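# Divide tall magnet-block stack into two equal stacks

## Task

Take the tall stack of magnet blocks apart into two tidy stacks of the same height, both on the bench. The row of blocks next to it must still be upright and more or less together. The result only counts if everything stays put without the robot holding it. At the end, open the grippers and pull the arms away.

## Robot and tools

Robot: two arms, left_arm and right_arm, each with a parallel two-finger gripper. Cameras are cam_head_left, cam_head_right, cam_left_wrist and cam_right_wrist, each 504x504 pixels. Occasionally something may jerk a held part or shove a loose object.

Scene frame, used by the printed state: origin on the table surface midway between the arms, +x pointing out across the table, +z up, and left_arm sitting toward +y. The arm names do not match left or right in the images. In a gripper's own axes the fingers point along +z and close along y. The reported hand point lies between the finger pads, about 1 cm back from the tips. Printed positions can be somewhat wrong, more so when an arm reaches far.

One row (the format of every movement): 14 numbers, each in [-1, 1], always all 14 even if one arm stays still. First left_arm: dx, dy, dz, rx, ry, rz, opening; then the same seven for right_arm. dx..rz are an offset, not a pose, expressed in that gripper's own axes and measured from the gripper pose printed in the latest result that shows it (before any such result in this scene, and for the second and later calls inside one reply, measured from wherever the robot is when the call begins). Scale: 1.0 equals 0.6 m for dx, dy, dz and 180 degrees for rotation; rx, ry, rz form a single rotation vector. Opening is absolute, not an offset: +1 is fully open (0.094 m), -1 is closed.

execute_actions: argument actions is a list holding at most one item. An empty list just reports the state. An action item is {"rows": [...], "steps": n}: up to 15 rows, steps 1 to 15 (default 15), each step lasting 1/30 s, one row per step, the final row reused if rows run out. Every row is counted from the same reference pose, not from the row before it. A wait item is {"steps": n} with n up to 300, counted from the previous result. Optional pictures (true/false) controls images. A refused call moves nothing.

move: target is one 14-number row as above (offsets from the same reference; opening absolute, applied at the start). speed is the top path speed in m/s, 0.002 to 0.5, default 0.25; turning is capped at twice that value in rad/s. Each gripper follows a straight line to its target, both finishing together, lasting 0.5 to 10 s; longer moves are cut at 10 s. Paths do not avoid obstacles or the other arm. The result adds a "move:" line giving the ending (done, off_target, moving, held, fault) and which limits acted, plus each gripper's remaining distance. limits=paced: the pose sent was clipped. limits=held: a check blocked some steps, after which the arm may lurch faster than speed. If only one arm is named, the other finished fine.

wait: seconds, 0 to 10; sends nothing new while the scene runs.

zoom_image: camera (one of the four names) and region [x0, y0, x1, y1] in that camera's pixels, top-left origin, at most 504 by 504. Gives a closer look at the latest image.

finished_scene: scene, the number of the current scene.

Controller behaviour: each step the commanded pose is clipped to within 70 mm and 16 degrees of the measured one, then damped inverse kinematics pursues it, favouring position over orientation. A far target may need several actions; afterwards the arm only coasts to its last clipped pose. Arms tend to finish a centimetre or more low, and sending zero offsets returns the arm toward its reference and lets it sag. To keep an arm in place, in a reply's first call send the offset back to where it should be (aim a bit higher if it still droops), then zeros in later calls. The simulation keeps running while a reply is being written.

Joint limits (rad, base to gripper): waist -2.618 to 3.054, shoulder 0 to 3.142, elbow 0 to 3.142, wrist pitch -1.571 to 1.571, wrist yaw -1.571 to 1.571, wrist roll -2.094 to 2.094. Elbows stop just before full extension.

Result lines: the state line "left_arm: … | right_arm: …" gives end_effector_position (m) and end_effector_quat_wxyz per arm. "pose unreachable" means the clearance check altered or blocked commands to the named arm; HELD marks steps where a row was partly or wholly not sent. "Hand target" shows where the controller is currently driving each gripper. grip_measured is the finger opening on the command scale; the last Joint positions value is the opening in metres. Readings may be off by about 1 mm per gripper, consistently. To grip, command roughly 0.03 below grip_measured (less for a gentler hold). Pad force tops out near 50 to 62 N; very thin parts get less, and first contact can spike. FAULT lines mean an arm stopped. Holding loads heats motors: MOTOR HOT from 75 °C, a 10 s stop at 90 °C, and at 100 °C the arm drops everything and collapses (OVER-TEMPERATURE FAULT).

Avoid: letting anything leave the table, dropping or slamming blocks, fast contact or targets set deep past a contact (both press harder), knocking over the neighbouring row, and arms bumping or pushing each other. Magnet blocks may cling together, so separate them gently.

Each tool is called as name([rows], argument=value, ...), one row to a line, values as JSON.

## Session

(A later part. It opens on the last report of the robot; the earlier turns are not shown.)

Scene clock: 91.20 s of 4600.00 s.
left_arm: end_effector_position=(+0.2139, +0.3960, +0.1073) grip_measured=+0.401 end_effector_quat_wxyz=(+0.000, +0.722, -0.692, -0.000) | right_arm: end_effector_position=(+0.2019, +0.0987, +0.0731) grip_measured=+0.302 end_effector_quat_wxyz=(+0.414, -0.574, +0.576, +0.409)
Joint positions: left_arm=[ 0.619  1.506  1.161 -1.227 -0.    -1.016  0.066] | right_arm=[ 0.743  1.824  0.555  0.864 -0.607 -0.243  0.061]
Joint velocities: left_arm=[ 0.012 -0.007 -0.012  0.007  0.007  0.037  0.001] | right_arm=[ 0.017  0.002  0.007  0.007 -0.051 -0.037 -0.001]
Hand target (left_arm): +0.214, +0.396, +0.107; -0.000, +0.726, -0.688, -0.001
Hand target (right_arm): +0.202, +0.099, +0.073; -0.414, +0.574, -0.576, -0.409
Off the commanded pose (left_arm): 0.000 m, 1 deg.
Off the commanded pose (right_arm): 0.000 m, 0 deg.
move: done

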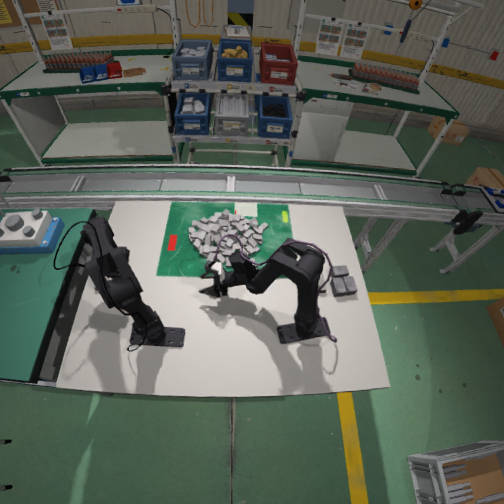

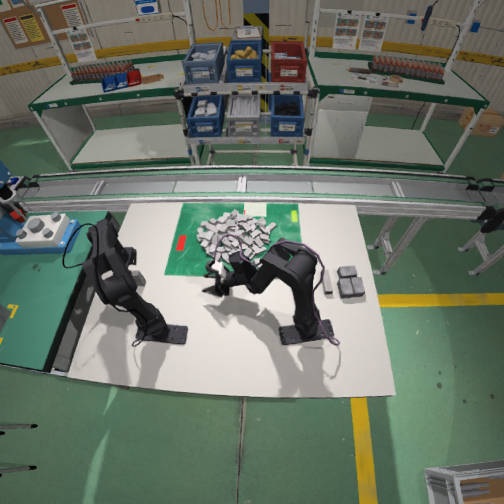

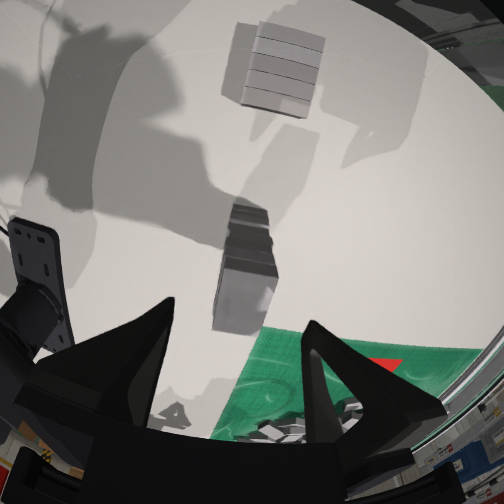

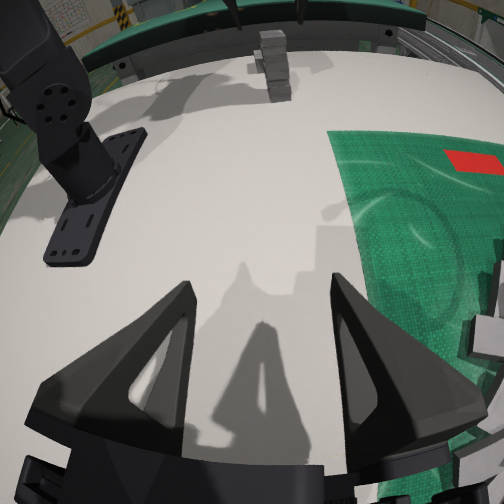

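move(target=[0.002,0.002,0.096,0,0,0,0.4,0.0,-0.02,0.1,0,0,0,0.3], speed=0.1)

zoom_image(camera="cam_right_wrist", region=[200,0,340,140])

Scene clock: 96.50 s of 4600.00 s.
left_arm: end_effector_position=(+0.2152, +0.3969, +0.0569) grip_measured=+0.401 end_effector_quat_wxyz=(-0.010, +0.722, -0.691, +0.002) | right_arm: end_effector_position=(+0.2125, +0.1465, +0.0470) grip_measured=+0.302 end_effector_quat_wxyz=(+0.406, -0.576, +0.582, +0.405)
Joint positions: left_arm=[ 0.619  1.532  0.981 -0.999 -0.    -1.019  0.066] | right_arm=[ 0.808  2.032  0.74   0.882 -0.543 -0.218  0.061]
Joint velocities: left_arm=[-0.017 -0.002  0.002  0.007  0.022  0.051  0.001] | right_arm=[ 0.002  0.007  0.007  0.037 -0.022  0.007  0.   ]
Hand target (left_arm): +0.212, +0.394, +0.050; +0.000, +0.722, -0.692, -0.000
Hand target (right_arm): +0.214, +0.155, +0.054; -0.414, +0.573, -0.576, -0.410
Off the commanded pose (left_arm): 0.008 m, 1 deg.
Off the commanded pose (right_arm): 0.011 m, 1 deg.
After step 90, 1.13 s passed at rest.
move: off_target (right_arm)

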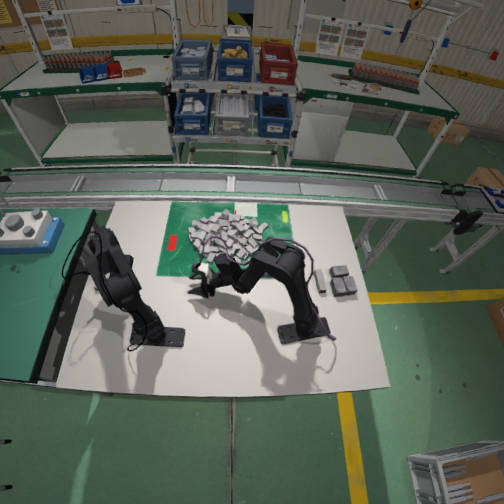

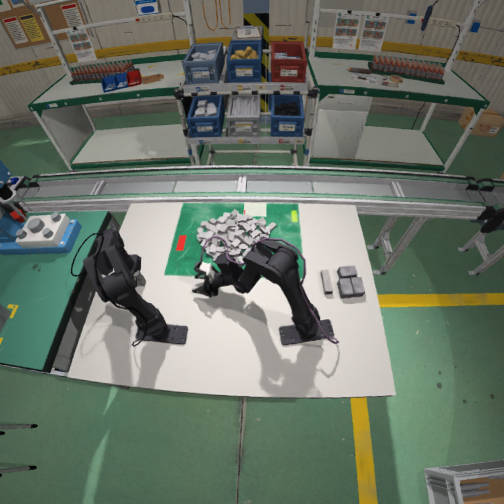

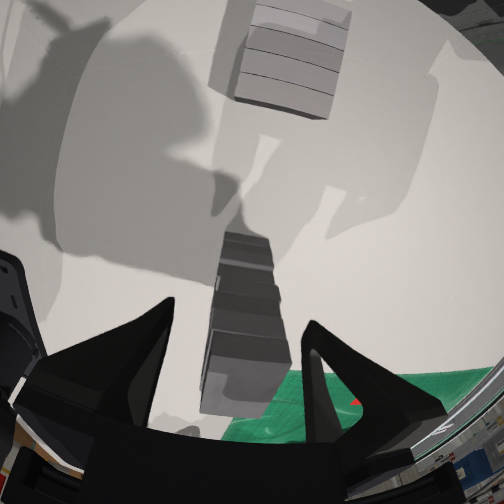

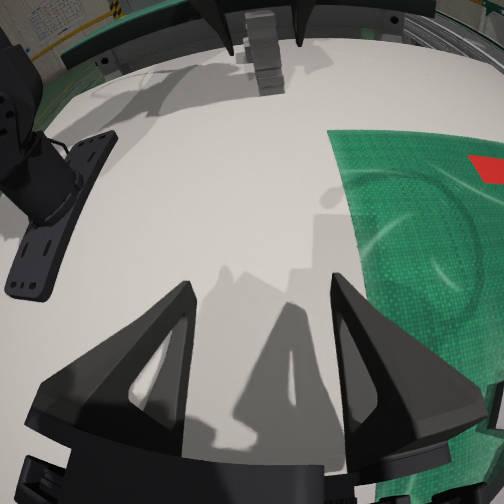

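Region (200, 0, 340, 140) of cam_right_wrist's 504x504 image, scaled by 3.600, with more detail than that image has.

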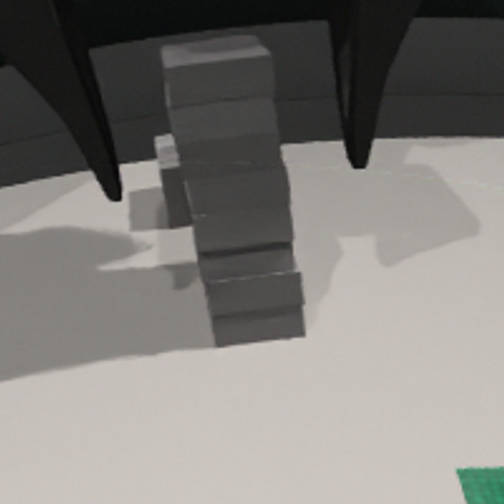

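execute_actions([
  {"rows":[[0,0,0,0,0,0,0.1,0,0,0,0,0,0,0.3],[0,0,0,0,0,0,-0.1,0,0,0,0,0,0,0.3],[0,0,0,0,0,0,-0.2,0,0,0,0,0,0,0.3],[0,0,0,0,0,0,-0.3,0,0,0,0,0,0,0.3],[0,0,0,0,0,0,-0.34,0,0,0,0,0,0,0.3],[0,0,0,0,0,0,-0.38,0,0,0,0,0,0,0.3],[0,0,0,0,0,0,-0.42,0,0,0,0,0,0,0.3],[0,0,0,0,0,0,-0.46,0,0,0,0,0,0,0.3],[0,0,0,0,0,0,-0.53,0,0,0,0,0,0,0.3]],"steps":15},
], pictures=false)

move(target=[-0.009,-0.014,-0.04,0.011,-0.007,0,-0.53,0,0,0,0,0,0,0.3], speed=0.04)

zoom_image(camera="cam_right_wrist", region=[200,0,340,140])

Scene clock: 107.40 s of 4600.00 s.
left_arm: end_effector_position=(+0.2151, +0.3968, +0.0569) grip_measured=-0.448 end_effector_quat_wxyz=(-0.010, +0.722, -0.691, +0.002) | right_arm: end_effector_position=(+0.2126, +0.1465, +0.0470) grip_measured=+0.302 end_effector_quat_wxyz=(+0.407, -0.576, +0.582, +0.405)
Joint positions: left_arm=[ 0.619  1.532  0.981 -0.999 -0.    -1.019  0.026] | right_arm=[ 0.808  2.032  0.74   0.882 -0.542 -0.218  0.061]
Joint velocities: left_arm=[-0.002 -0.017  0.002  0.007  0.066 -0.007 -0.001] | right_arm=[-0.017 -0.007 -0.007  0.007 -0.081  0.022  0.001]
Hand target (left_arm): +0.215, +0.397, +0.057; -0.010, +0.722, -0.691, +0.002
Hand target (right_arm): +0.213, +0.147, +0.047; -0.407, +0.576, -0.582, -0.405
Off the commanded pose (left_arm): 0.000 m, 0 deg.
Off the commanded pose (right_arm): 0.000 m, 0 deg.
Steps of this call (steps 1 to 90: nothing new was sent; then 7.40 s passed at rest; steps 91 to 105: all 15 steps of this action). Readings (end_effector_position):
91: left_arm (+0.2156, +0.3971, +0.0569) | right_arm (+0.2126, +0.1465, +0.0470)
92: left_arm (+0.2156, +0.3971, +0.0569) | right_arm (+0.2126, +0.1465, +0.0470)
94: left_arm (+0.2156, +0.3971, +0.0569) | right_arm (+0.2126, +0.1465, +0.0470)
98: left_arm (+0.2151, +0.3968, +0.0569) | right_arm (+0.2126, +0.1465, +0.0470)
105: the state above

Scene clock: 108.53 s of 4600.00 s.
left_arm: end_effector_position=(+0.2165, +0.3978, +0.0653) grip_measured=-0.448 end_effector_quat_wxyz=(-0.009, +0.722, -0.691, +0.002) | right_arm: end_effector_position=(+0.2126, +0.1465, +0.0470) grip_measured=+0.302 end_effector_quat_wxyz=(+0.407, -0.576, +0.582, +0.405)
Joint positions: left_arm=[ 0.619  1.532  1.016 -1.037 -0.    -1.019  0.026] | right_arm=[ 0.808  2.032  0.74   0.882 -0.542 -0.218  0.061]
Joint velocities: left_arm=[ 0.017 -0.017 -0.002 -0.051  0.022 -0.022 -0.001] | right_arm=[-0.037 -0.017  0.007 -0.022 -0.095 -0.037 -0.001]
Hand target (left_arm): +0.223, +0.403, +0.081; -0.031, +0.722, -0.691, +0.006
Hand target (right_arm): +0.213, +0.146, +0.047; -0.407, +0.576, -0.582, -0.405
Off the commanded pose (left_arm): 0.018 m, 3 deg.
Off the commanded pose (right_arm): 0.000 m, 0 deg.
move: off_target (left_arm)

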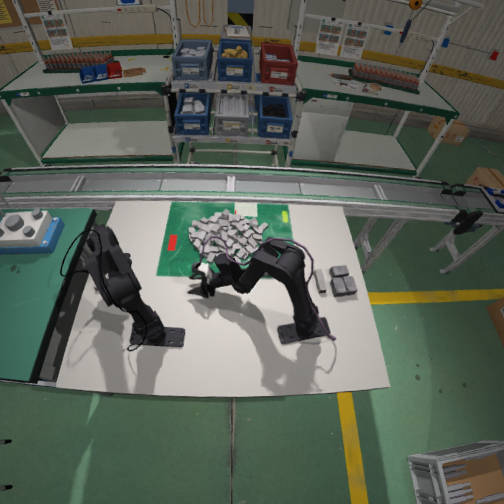

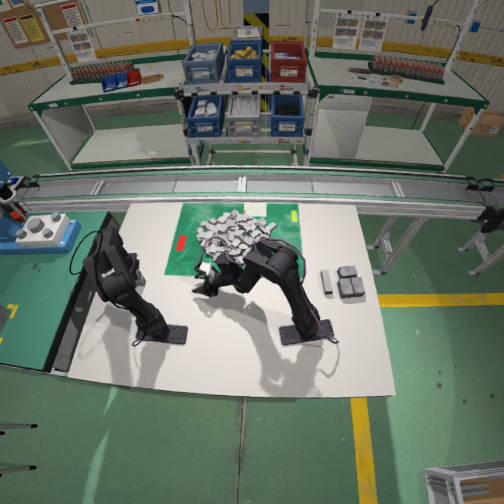

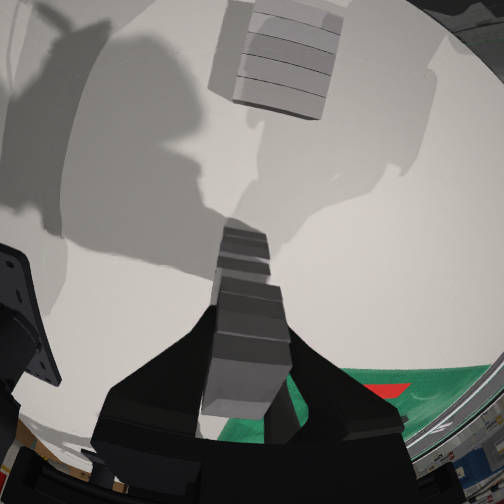

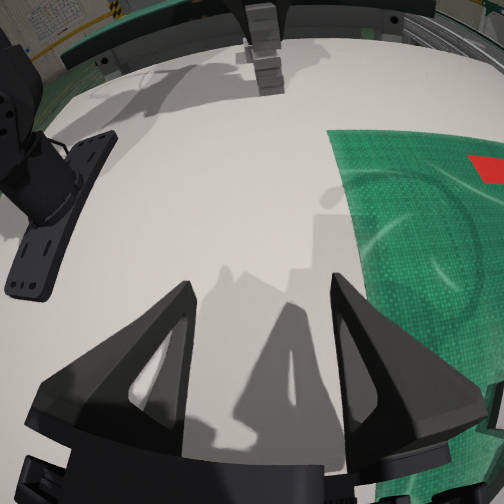

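Region (200, 0, 340, 140) of cam_right_wrist's 504x504 image, scaled by 3.600, with more detail than that image has.

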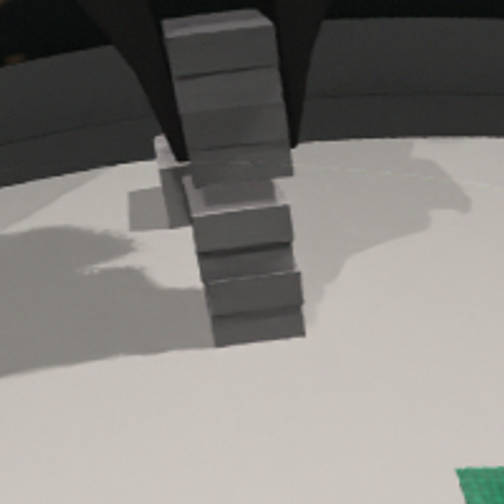

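move(target=[0.18,0.045,-0.05,0.005,0,0,-0.53,0,0.03,-0.13,0,0,0,0.3], speed=0.1)

move(target=[0,0,0.1,0,0,0,-0.53,0,0,0,0,0,0,0.3], speed=0.07)

Scene clock: 113.50 s of 4600.00 s.
left_arm: end_effector_position=(+0.2010, +0.2904, +0.0911) grip_measured=-0.448 end_effector_quat_wxyz=(-0.010, +0.721, -0.693, +0.010) | right_arm: end_effector_position=(+0.1966, +0.0795, +0.0748) grip_measured=+0.302 end_effector_quat_wxyz=(+0.410, -0.574, +0.582, +0.405)
Joint positions: left_arm=[ 0.21   1.274  0.908 -1.176  0.004 -1.424  0.026] | right_arm=[ 0.72   1.747  0.488  0.834 -0.619 -0.256  0.061]
Joint velocities: left_arm=[-0.002  0.007 -0.007 -0.037 -0.037 -0.007  0.001] | right_arm=[-0.027 -0.012  0.002 -0.081 -0.095  0.081 -0.   ]
Hand target (left_arm): +0.196, +0.289, +0.095; -0.016, +0.722, -0.691, +0.010
Hand target (right_arm): +0.194, +0.074, +0.074; -0.407, +0.577, -0.582, -0.404
Off the commanded pose (left_arm): 0.008 m, 1 deg.
Off the commanded pose (right_arm): 0.007 m, 0 deg.
After step 90, 0.30 s passed at rest.
move: done

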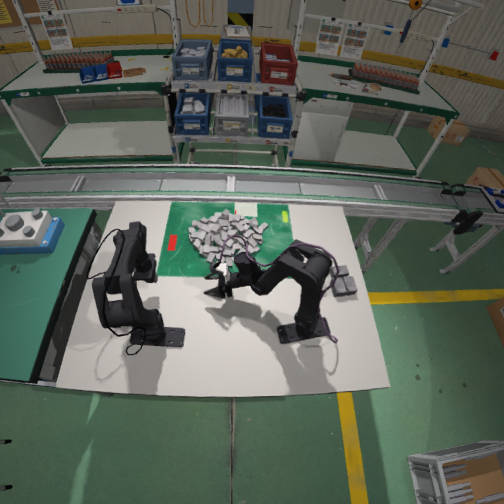

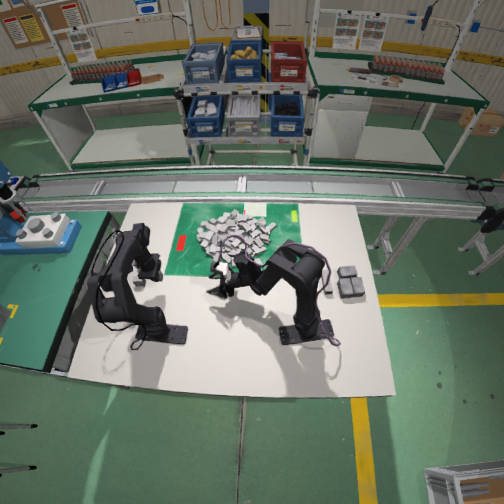

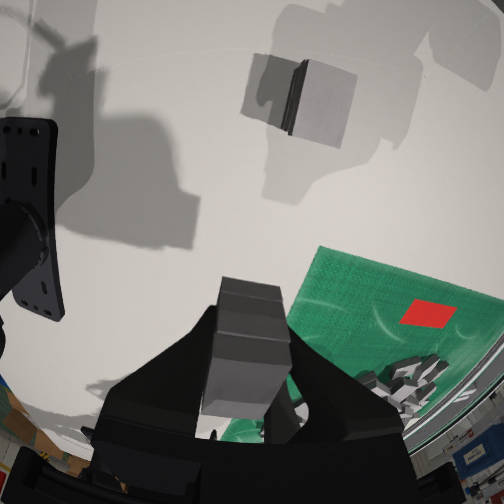

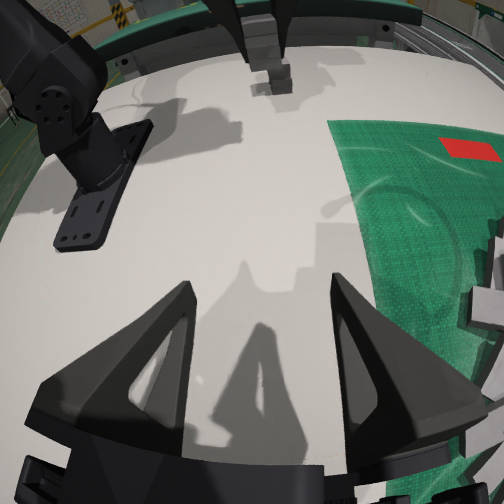

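Scene clock: 114.90 s of 4600.00 s.
left_arm: end_effector_position=(+0.2035, +0.2909, +0.0340) grip_measured=-0.448 end_effector_quat_wxyz=(-0.014, +0.721, -0.693, +0.012) | right_arm: end_effector_position=(+0.1966, +0.0795, +0.0748) grip_measured=+0.302 end_effector_quat_wxyz=(+0.410, -0.574, +0.582, +0.405)
Joint positions: left_arm=[ 0.21   1.337  0.719 -0.915  0.004 -1.424  0.026] | right_arm=[ 0.72   1.747  0.488  0.834 -0.619 -0.256  0.061]
Joint velocities: left_arm=[-0.012  0.002  0.002  0.007 -0.007  0.066 -0.001] | right_arm=[-0.007  0.007  0.002 -0.022  0.022  0.007  0.001]
Hand target (left_arm): +0.202, +0.290, +0.031; -0.010, +0.721, -0.693, +0.010
Hand target (right_arm): +0.197, +0.080, +0.075; -0.410, +0.574, -0.582, -0.405
Off the commanded pose (left_arm): 0.003 m, 1 deg.
Off the commanded pose (right_arm): 0.000 m, 0 deg.
move: done

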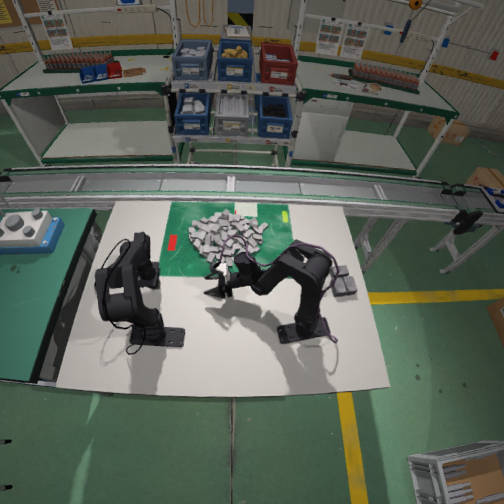

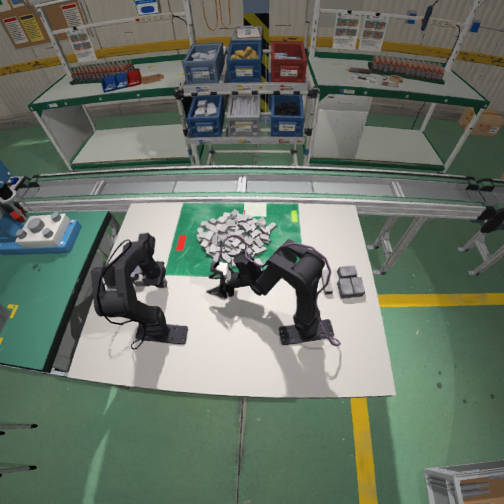

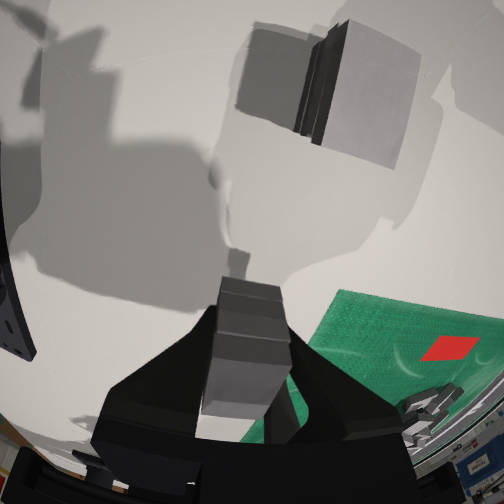

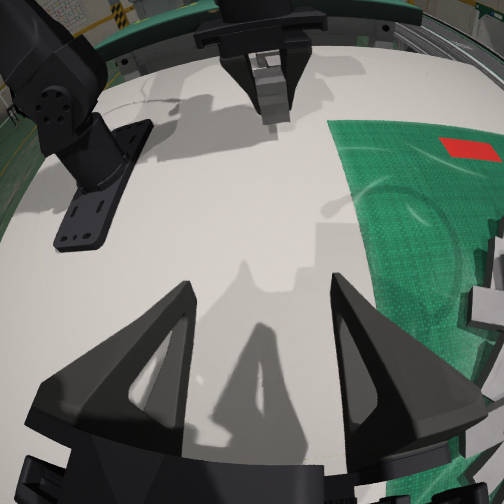

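move(target=[0,0.003,0.04,-0.01,0,0,-0.53,0,0,0,0,0,0,0.3], speed=0.025)

zoom_image(camera="cam_right_wrist", region=[200,40,340,180])

Scene clock: 119.33 s of 4600.00 s.
left_arm: end_effector_position=(+0.2053, +0.2912, +0.0138) grip_measured=-0.448 end_effector_quat_wxyz=(-0.007, +0.721, -0.693, +0.007) | right_arm: end_effector_position=(+0.1966, +0.0795, +0.0748) grip_measured=+0.302 end_effector_quat_wxyz=(+0.410, -0.574, +0.582, +0.405)
Joint positions: left_arm=[ 0.21   1.403  0.682 -0.831  0.004 -1.424  0.026] | right_arm=[ 0.72   1.747  0.488  0.834 -0.619 -0.256  0.061]
Joint velocities: left_arm=[-0.007 -0.007  0.022  0.007 -0.037  0.007  0.   ] | right_arm=[ 0.002 -0.012  0.012 -0.051 -0.037 -0.051 -0.001]
Hand target (left_arm): +0.202, +0.290, +0.010; -0.003, +0.721, -0.693, +0.002
Hand target (right_arm): +0.197, +0.080, +0.075; -0.410, +0.574, -0.582, -0.405
Off the commanded pose (left_arm): 0.005 m, 1 deg.
Off the commanded pose (right_arm): 0.000 m, 0 deg.
After step 90, 0.20 s passed at rest.
move: done

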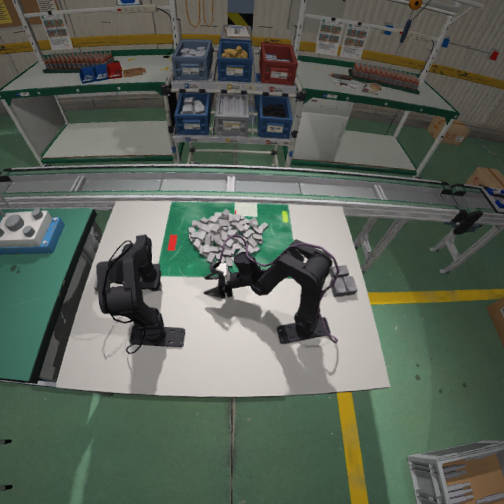

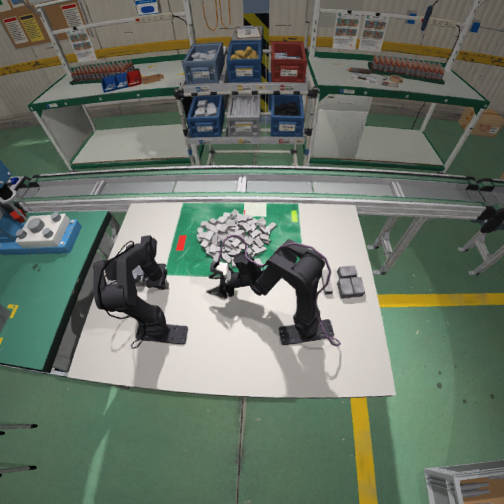

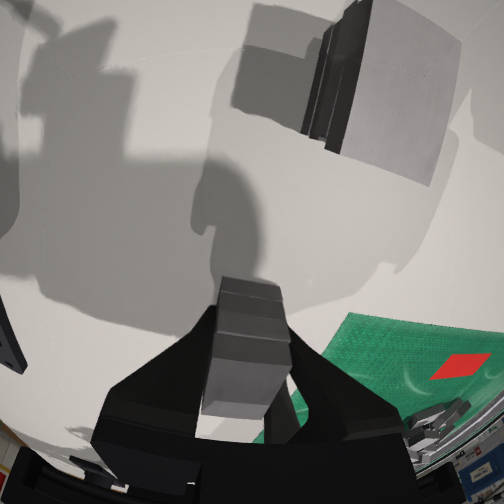

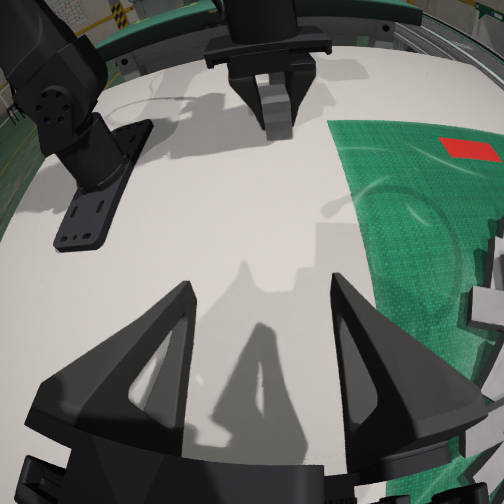

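Region (200, 40, 340, 180) of cam_right_wrist's 504x504 image, scaled by 3.600, with more detail than that image has.

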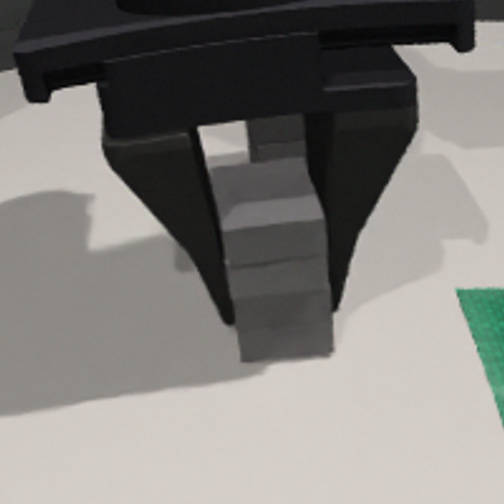

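execute_actions([
  {"rows":[[0,0,0,0,0,0,-0.42,0,0,0,0,0,0,0.3],[0,0,0,0,0,0,-0.42,0,0,0,0,0,0,0.3],[0,0,0,0,0,0,-0.38,0,0,0,0,0,0,0.3],[0,0,0,0,0,0,0.6,0,0,0,0,0,0,0.3]],"steps":12},
], pictures=false)

move(target=[0,-0.01,-0.05,0.008,0,0,0.6,0,0,0,0,0,0,0.3], speed=0.1)

move(target=[-0.185,-0.035,0,0,0,0,0.6,0,0,0,0,0,0,0.3], speed=0.12)

Scene clock: 126.20 s of 4600.00 s.
left_arm: end_effector_position=(+0.2061, +0.2914, +0.0139) grip_measured=+0.598 end_effector_quat_wxyz=(-0.008, +0.721, -0.693, +0.008) | right_arm: end_effector_position=(+0.1966, +0.0795, +0.0748) grip_measured=+0.302 end_effector_quat_wxyz=(+0.410, -0.574, +0.582, +0.405)
Joint positions: left_arm=[ 0.21   1.403  0.682 -0.827  0.004 -1.424  0.075] | right_arm=[ 0.72   1.747  0.488  0.834 -0.619 -0.256  0.061]
Joint velocities: left_arm=[-0.012  0.002 -0.007 -0.022 -0.051  0.066 -0.   ] | right_arm=[ 0.007 -0.007  0.007 -0.022 -0.007 -0.066 -0.   ]
Hand target (left_arm): +0.205, +0.291, +0.014; -0.007, +0.721, -0.693, +0.007
Hand target (right_arm): +0.197, +0.080, +0.075; -0.410, +0.574, -0.582, -0.405
Off the commanded pose (left_arm): 0.001 m, 0 deg.
Off the commanded pose (right_arm): 0.000 m, 0 deg.
Steps of this call (steps 1 to 90: nothing new was sent; then 3.47 s passed at rest; steps 91 to 102: all 12 steps of this action). Readings (end_effector_position):
91: left_arm (+0.2060, +0.2913, +0.0139) | right_arm (+0.1966, +0.0795, +0.0748)
92: left_arm (+0.2060, +0.2913, +0.0139) | right_arm (+0.1966, +0.0795, +0.0748)
94: left_arm (+0.2061, +0.2914, +0.0139) | right_arm (+0.1966, +0.0795, +0.0748)
98: left_arm (+0.2061, +0.2914, +0.0139) | right_arm (+0.1966, +0.0795, +0.0748)
102: the state above

Scene clock: 127.40 s of 4600.00 s.
left_arm: end_effector_position=(+0.2069, +0.2915, +0.0341) grip_measured=+0.599 end_effector_quat_wxyz=(-0.007, +0.721, -0.693, +0.008) | right_arm: end_effector_position=(+0.1966, +0.0795, +0.0748) grip_measured=+0.302 end_effector_quat_wxyz=(+0.410, -0.574, +0.582, +0.405)
Joint positions: left_arm=[ 0.21   1.369  0.743 -0.924  0.005 -1.424  0.075] | right_arm=[ 0.72   1.747  0.488  0.834 -0.619 -0.256  0.061]
Joint velocities: left_arm=[-0.017  0.002  0.002 -0.051  0.066  0.007 -0.001] | right_arm=[ 0.002 -0.007 -0.007  0.022 -0.022 -0.037 -0.001]
Hand target (left_arm): +0.212, +0.292, +0.043; -0.017, +0.721, -0.692, +0.017
Hand target (right_arm): +0.197, +0.080, +0.075; -0.410, +0.574, -0.582, -0.405
Off the commanded pose (left_arm): 0.011 m, 2 deg.
Off the commanded pose (right_arm): 0.000 m, 0 deg.
move: off_target (left_arm)

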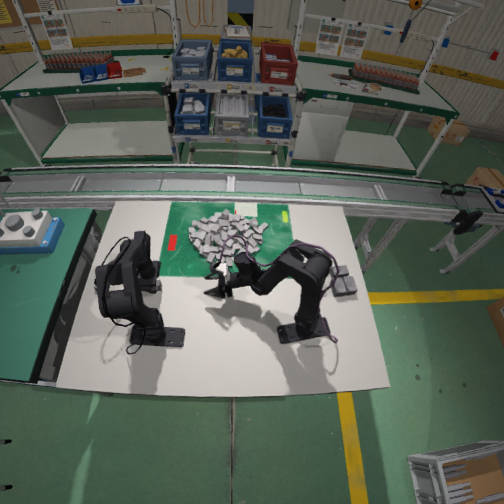

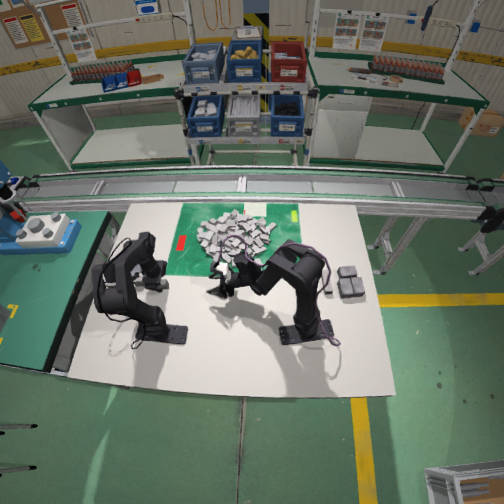

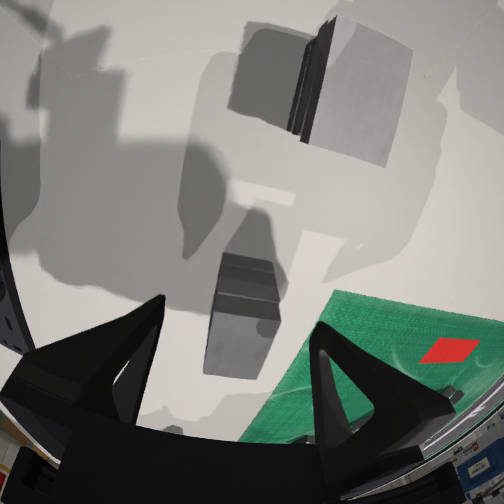

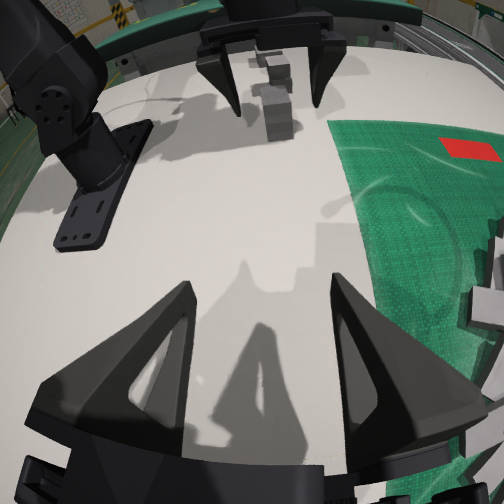

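Scene clock: 128.83 s of 4600.00 s.
left_arm: end_effector_position=(+0.2166, +0.3980, +0.0312) grip_measured=+0.599 end_effector_quat_wxyz=(-0.003, +0.723, -0.690, +0.004) | right_arm: end_effector_position=(+0.1966, +0.0795, +0.0748) grip_measured=+0.302 end_effector_quat_wxyz=(+0.410, -0.574, +0.582, +0.405)
Joint positions: left_arm=[ 0.625  1.589  0.928 -0.902  0.007 -1.016  0.075] | right_arm=[ 0.72   1.747  0.488  0.834 -0.619 -0.256  0.061]
Joint velocities: left_arm=[-0.007 -0.022 -0.022 -0.007 -0.007 -0.081  0.001] | right_arm=[ 0.017  0.012 -0.002  0.022 -0.022  0.022  0.   ]
Hand target (left_arm): +0.222, +0.403, +0.033; -0.006, +0.721, -0.693, +0.006
Hand target (right_arm): +0.197, +0.080, +0.075; -0.410, +0.574, -0.582, -0.405
Off the commanded pose (left_arm): 0.009 m, 1 deg.
Off the commanded pose (right_arm): 0.000 m, 0 deg.
move: done

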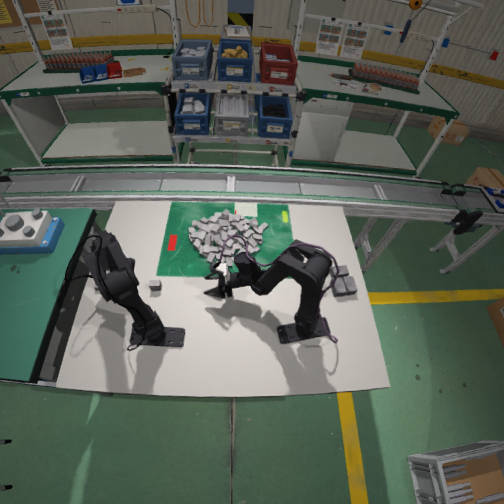

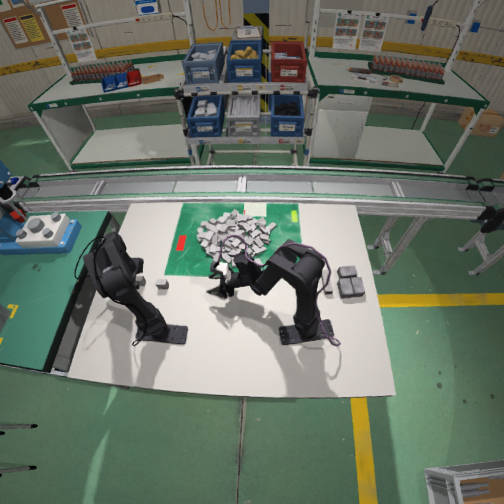

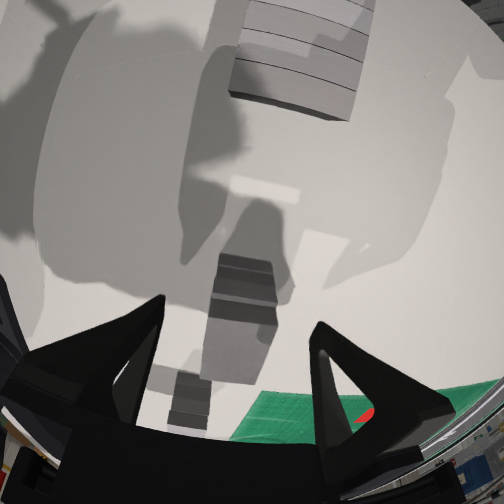

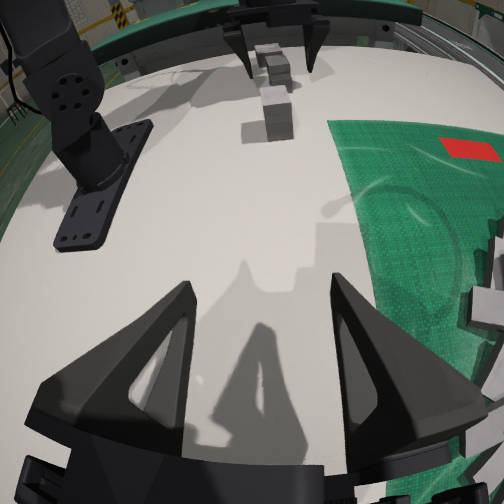

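move(target=[0.006,0.007,0.037,-0.004,0.002,0,0.2,0,0,0,0,0,0,0.3], speed=0.05)

execute_actions([
  {"rows":[[0,0,0,0,0,0,-0.1,0,0,0,0,0,0,0.3],[0,0,0,0,0,0,-0.2,0,0,0,0,0,0,0.3],[0,0,0,0,0,0,-0.25,0,0,0,0,0,0,0.3],[0,0,0,0,0,0,-0.3,0,0,0,0,0,0,0.3],[0,0,0,0,0,0,-0.34,0,0,0,0,0,0,0.3],[0,0,0,0,0,0,-0.38,0,0,0,0,0,0,0.3],[0,0,0,0,0,0,-0.42,0,0,0,0,0,0,0.3],[0,0,0,0,0,0,-0.47,0,0,0,0,0,0,0.3]],"steps":15},
], pictures=false)

execute_actions([
  {"rows":[[0,0,0,0,0,0,0.45,0,0,0,0,0,0,0.3]],"steps":8},
], pictures=false)

move(target=[0,0,0,0,0,0.503,0.45,0,0,0,0,0,0,0.3], speed=0.5)

Scene clock: 139.07 s of 4600.00 s.
left_arm: end_effector_position=(+0.2172, +0.3984, +0.0170) grip_measured=+0.201 end_effector_quat_wxyz=(-0.009, +0.722, -0.691, +0.006) | right_arm: end_effector_position=(+0.1966, +0.0795, +0.0748) grip_measured=+0.302 end_effector_quat_wxyz=(+0.410, -0.574, +0.582, +0.405)
Joint positions: left_arm=[ 0.625  1.606  0.883 -0.828  0.007 -1.013  0.056] | right_arm=[ 0.72   1.747  0.488  0.834 -0.619 -0.256  0.061]
Joint velocities: left_arm=[-0.012  0.002  0.012  0.051 -0.022 -0.022  0.002] | right_arm=[-0.017  0.002 -0.002 -0.037  0.037 -0.081 -0.   ]
Hand target (left_arm): +0.213, +0.394, +0.009; +0.004, +0.723, -0.691, +0.002
Hand target (right_arm): +0.197, +0.080, +0.075; -0.410, +0.574, -0.582, -0.405
Off the commanded pose (left_arm): 0.010 m, 2 deg.
Off the commanded pose (right_arm): 0.000 m, 0 deg.
After step 90, 6.30 s passed at rest.
move: done

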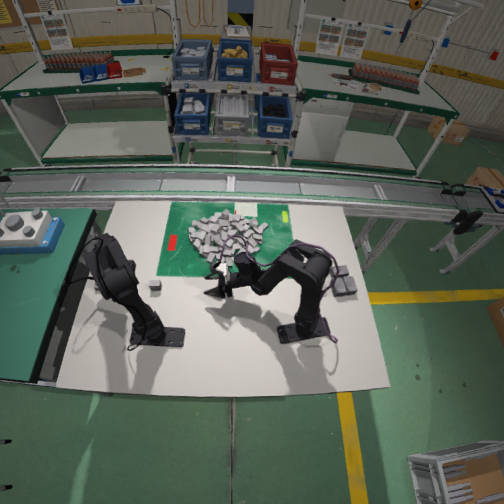

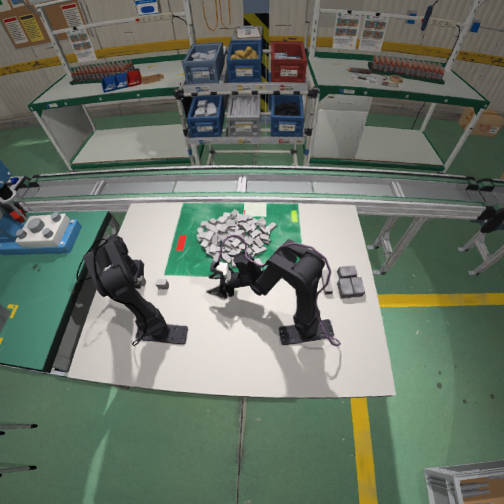

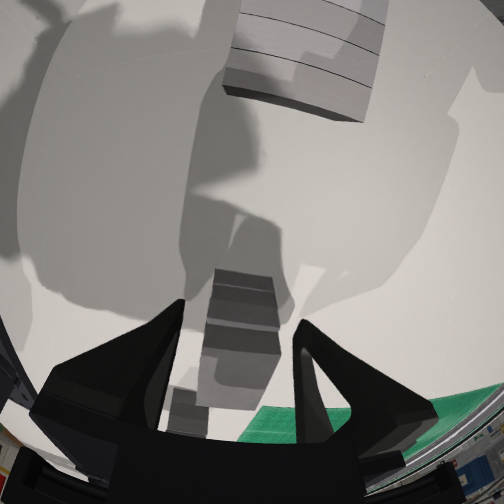

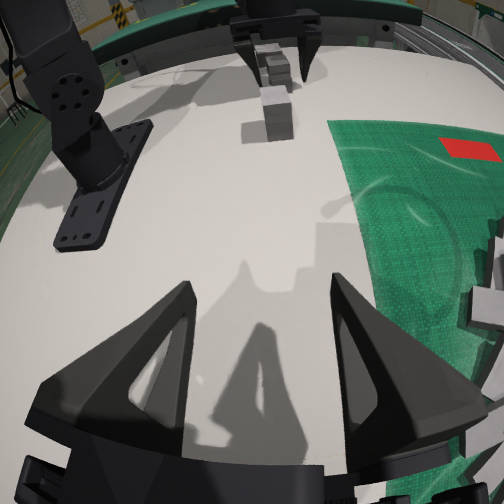

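Scene clock: 139.57 s of 4600.00 s.
left_arm: end_effector_position=(+0.2170, +0.3983, +0.0170) grip_measured=-0.446 end_effector_quat_wxyz=(-0.009, +0.722, -0.691, +0.005) | right_arm: end_effector_position=(+0.1966, +0.0795, +0.0748) grip_measured=+0.302 end_effector_quat_wxyz=(+0.410, -0.574, +0.582, +0.405)
Joint positions: left_arm=[ 0.625  1.606  0.883 -0.829  0.007 -1.013  0.026] | right_arm=[ 0.72   1.747  0.488  0.834 -0.619 -0.256  0.061]
Joint velocities: left_arm=[-0.007 -0.002 -0.017  0.022 -0.022 -0.037 -0.   ] | right_arm=[-0.017 -0.012 -0.007  0.007 -0.081 -0.007  0.001]
Hand target (left_arm): +0.217, +0.398, +0.017; -0.009, +0.722, -0.691, +0.006
Hand target (right_arm): +0.197, +0.080, +0.075; -0.410, +0.574, -0.582, -0.405
Off the commanded pose (left_arm): 0.000 m, 0 deg.
Off the commanded pose (right_arm): 0.000 m, 0 deg.
Steps of this call (steps 1 to 15: all 15 steps of this action). Readings (end_effector_position):
1: left_arm (+0.2172, +0.3984, +0.0170) | right_arm (+0.1966, +0.0795, +0.0748)
2: left_arm (+0.2172, +0.3984, +0.0170) | right_arm (+0.1966, +0.0795, +0.0748)
4: left_arm (+0.2172, +0.3984, +0.0170) | right_arm (+0.1966, +0.0795, +0.0748)
8: left_arm (+0.2170, +0.3983, +0.0170) | right_arm (+0.1966, +0.0795, +0.0748)
15: the state above

Scene clock: 139.83 s of 4600.00 s.
left_arm: end_effector_position=(+0.2170, +0.3983, +0.0170) grip_measured=+0.448 end_effector_quat_wxyz=(-0.009, +0.722, -0.691, +0.006) | right_arm: end_effector_position=(+0.1966, +0.0795, +0.0748) grip_measured=+0.302 end_effector_quat_wxyz=(+0.410, -0.574, +0.582, +0.405)
Joint positions: left_arm=[ 0.625  1.606  0.883 -0.828  0.007 -1.013  0.068] | right_arm=[ 0.72   1.747  0.488  0.834 -0.619 -0.256  0.061]
Joint velocities: left_arm=[-0.007  0.012 -0.002 -0.022  0.037 -0.037  0.001] | right_arm=[-0.002  0.007  0.002 -0.022 -0.11   0.037 -0.   ]
Hand target (left_arm): +0.217, +0.398, +0.017; -0.009, +0.722, -0.691, +0.006
Hand target (right_arm): +0.197, +0.080, +0.075; -0.410, +0.574, -0.582, -0.405
Off the commanded pose (left_arm): 0.000 m, 0 deg.
Off the commanded pose (right_arm): 0.000 m, 0 deg.
Steps of this call (steps 1 to 8: all 8 steps of this action). Readings (end_effector_position):
1: left_arm (+0.2170, +0.3983, +0.0170) | right_arm (+0.1966, +0.0795, +0.0748)
2: left_arm (+0.2170, +0.3983, +0.0170) | right_arm (+0.1966, +0.0795, +0.0748)
4: left_arm (+0.2170, +0.3983, +0.0170) | right_arm (+0.1966, +0.0795, +0.0748)
8: the state above

Scene clock: 142.40 s of 4600.00 s.
left_arm: end_effector_position=(+0.2170, +0.3983, +0.0170) grip_measured=+0.449 end_effector_quat_wxyz=(+0.010, -0.023, +1.000, +0.002) | right_arm: end_effector_position=(+0.1966, +0.0795, +0.0748) grip_measured=+0.302 end_effector_quat_wxyz=(+0.410, -0.574, +0.582, +0.405)
Joint positions: left_arm=[ 0.625  1.606  0.883 -0.828  0.007  0.555  0.068] | right_arm=[ 0.72   1.747  0.488  0.834 -0.619 -0.256  0.061]
Joint velocities: left_arm=[ 0.012  0.002  0.012 -0.007 -0.022  0.007 -0.001] | right_arm=[-0.012 -0.012  0.002  0.007 -0.022  0.022 -0.   ]
Hand target (left_arm): +0.217, +0.398, +0.017; +0.010, -0.017, +1.000, +0.002
Hand target (right_arm): +0.197, +0.080, +0.075; -0.410, +0.574, -0.582, -0.405
Off the commanded pose (left_arm): 0.000 m, 1 deg.
Off the commanded pose (right_arm): 0.000 m, 0 deg.
move: done

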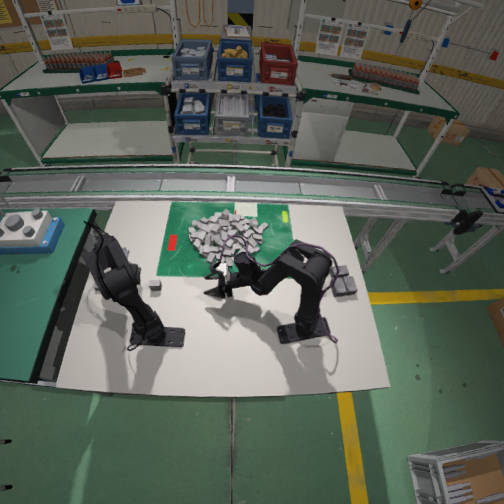

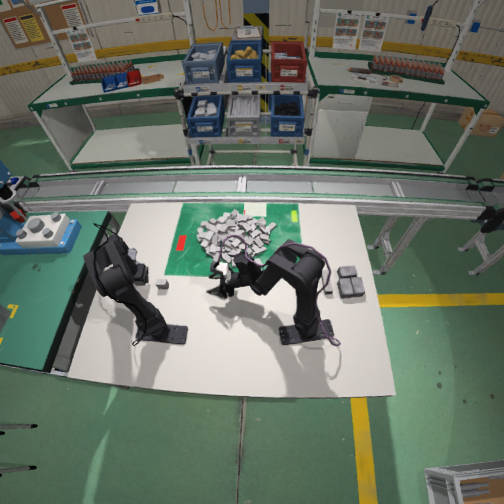

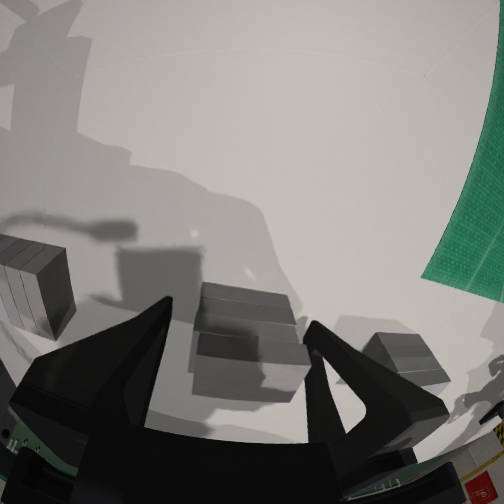

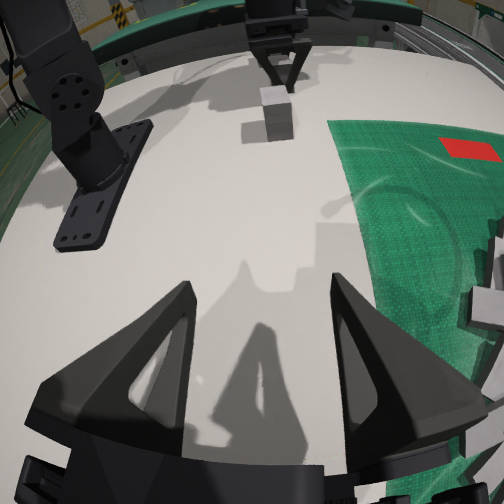

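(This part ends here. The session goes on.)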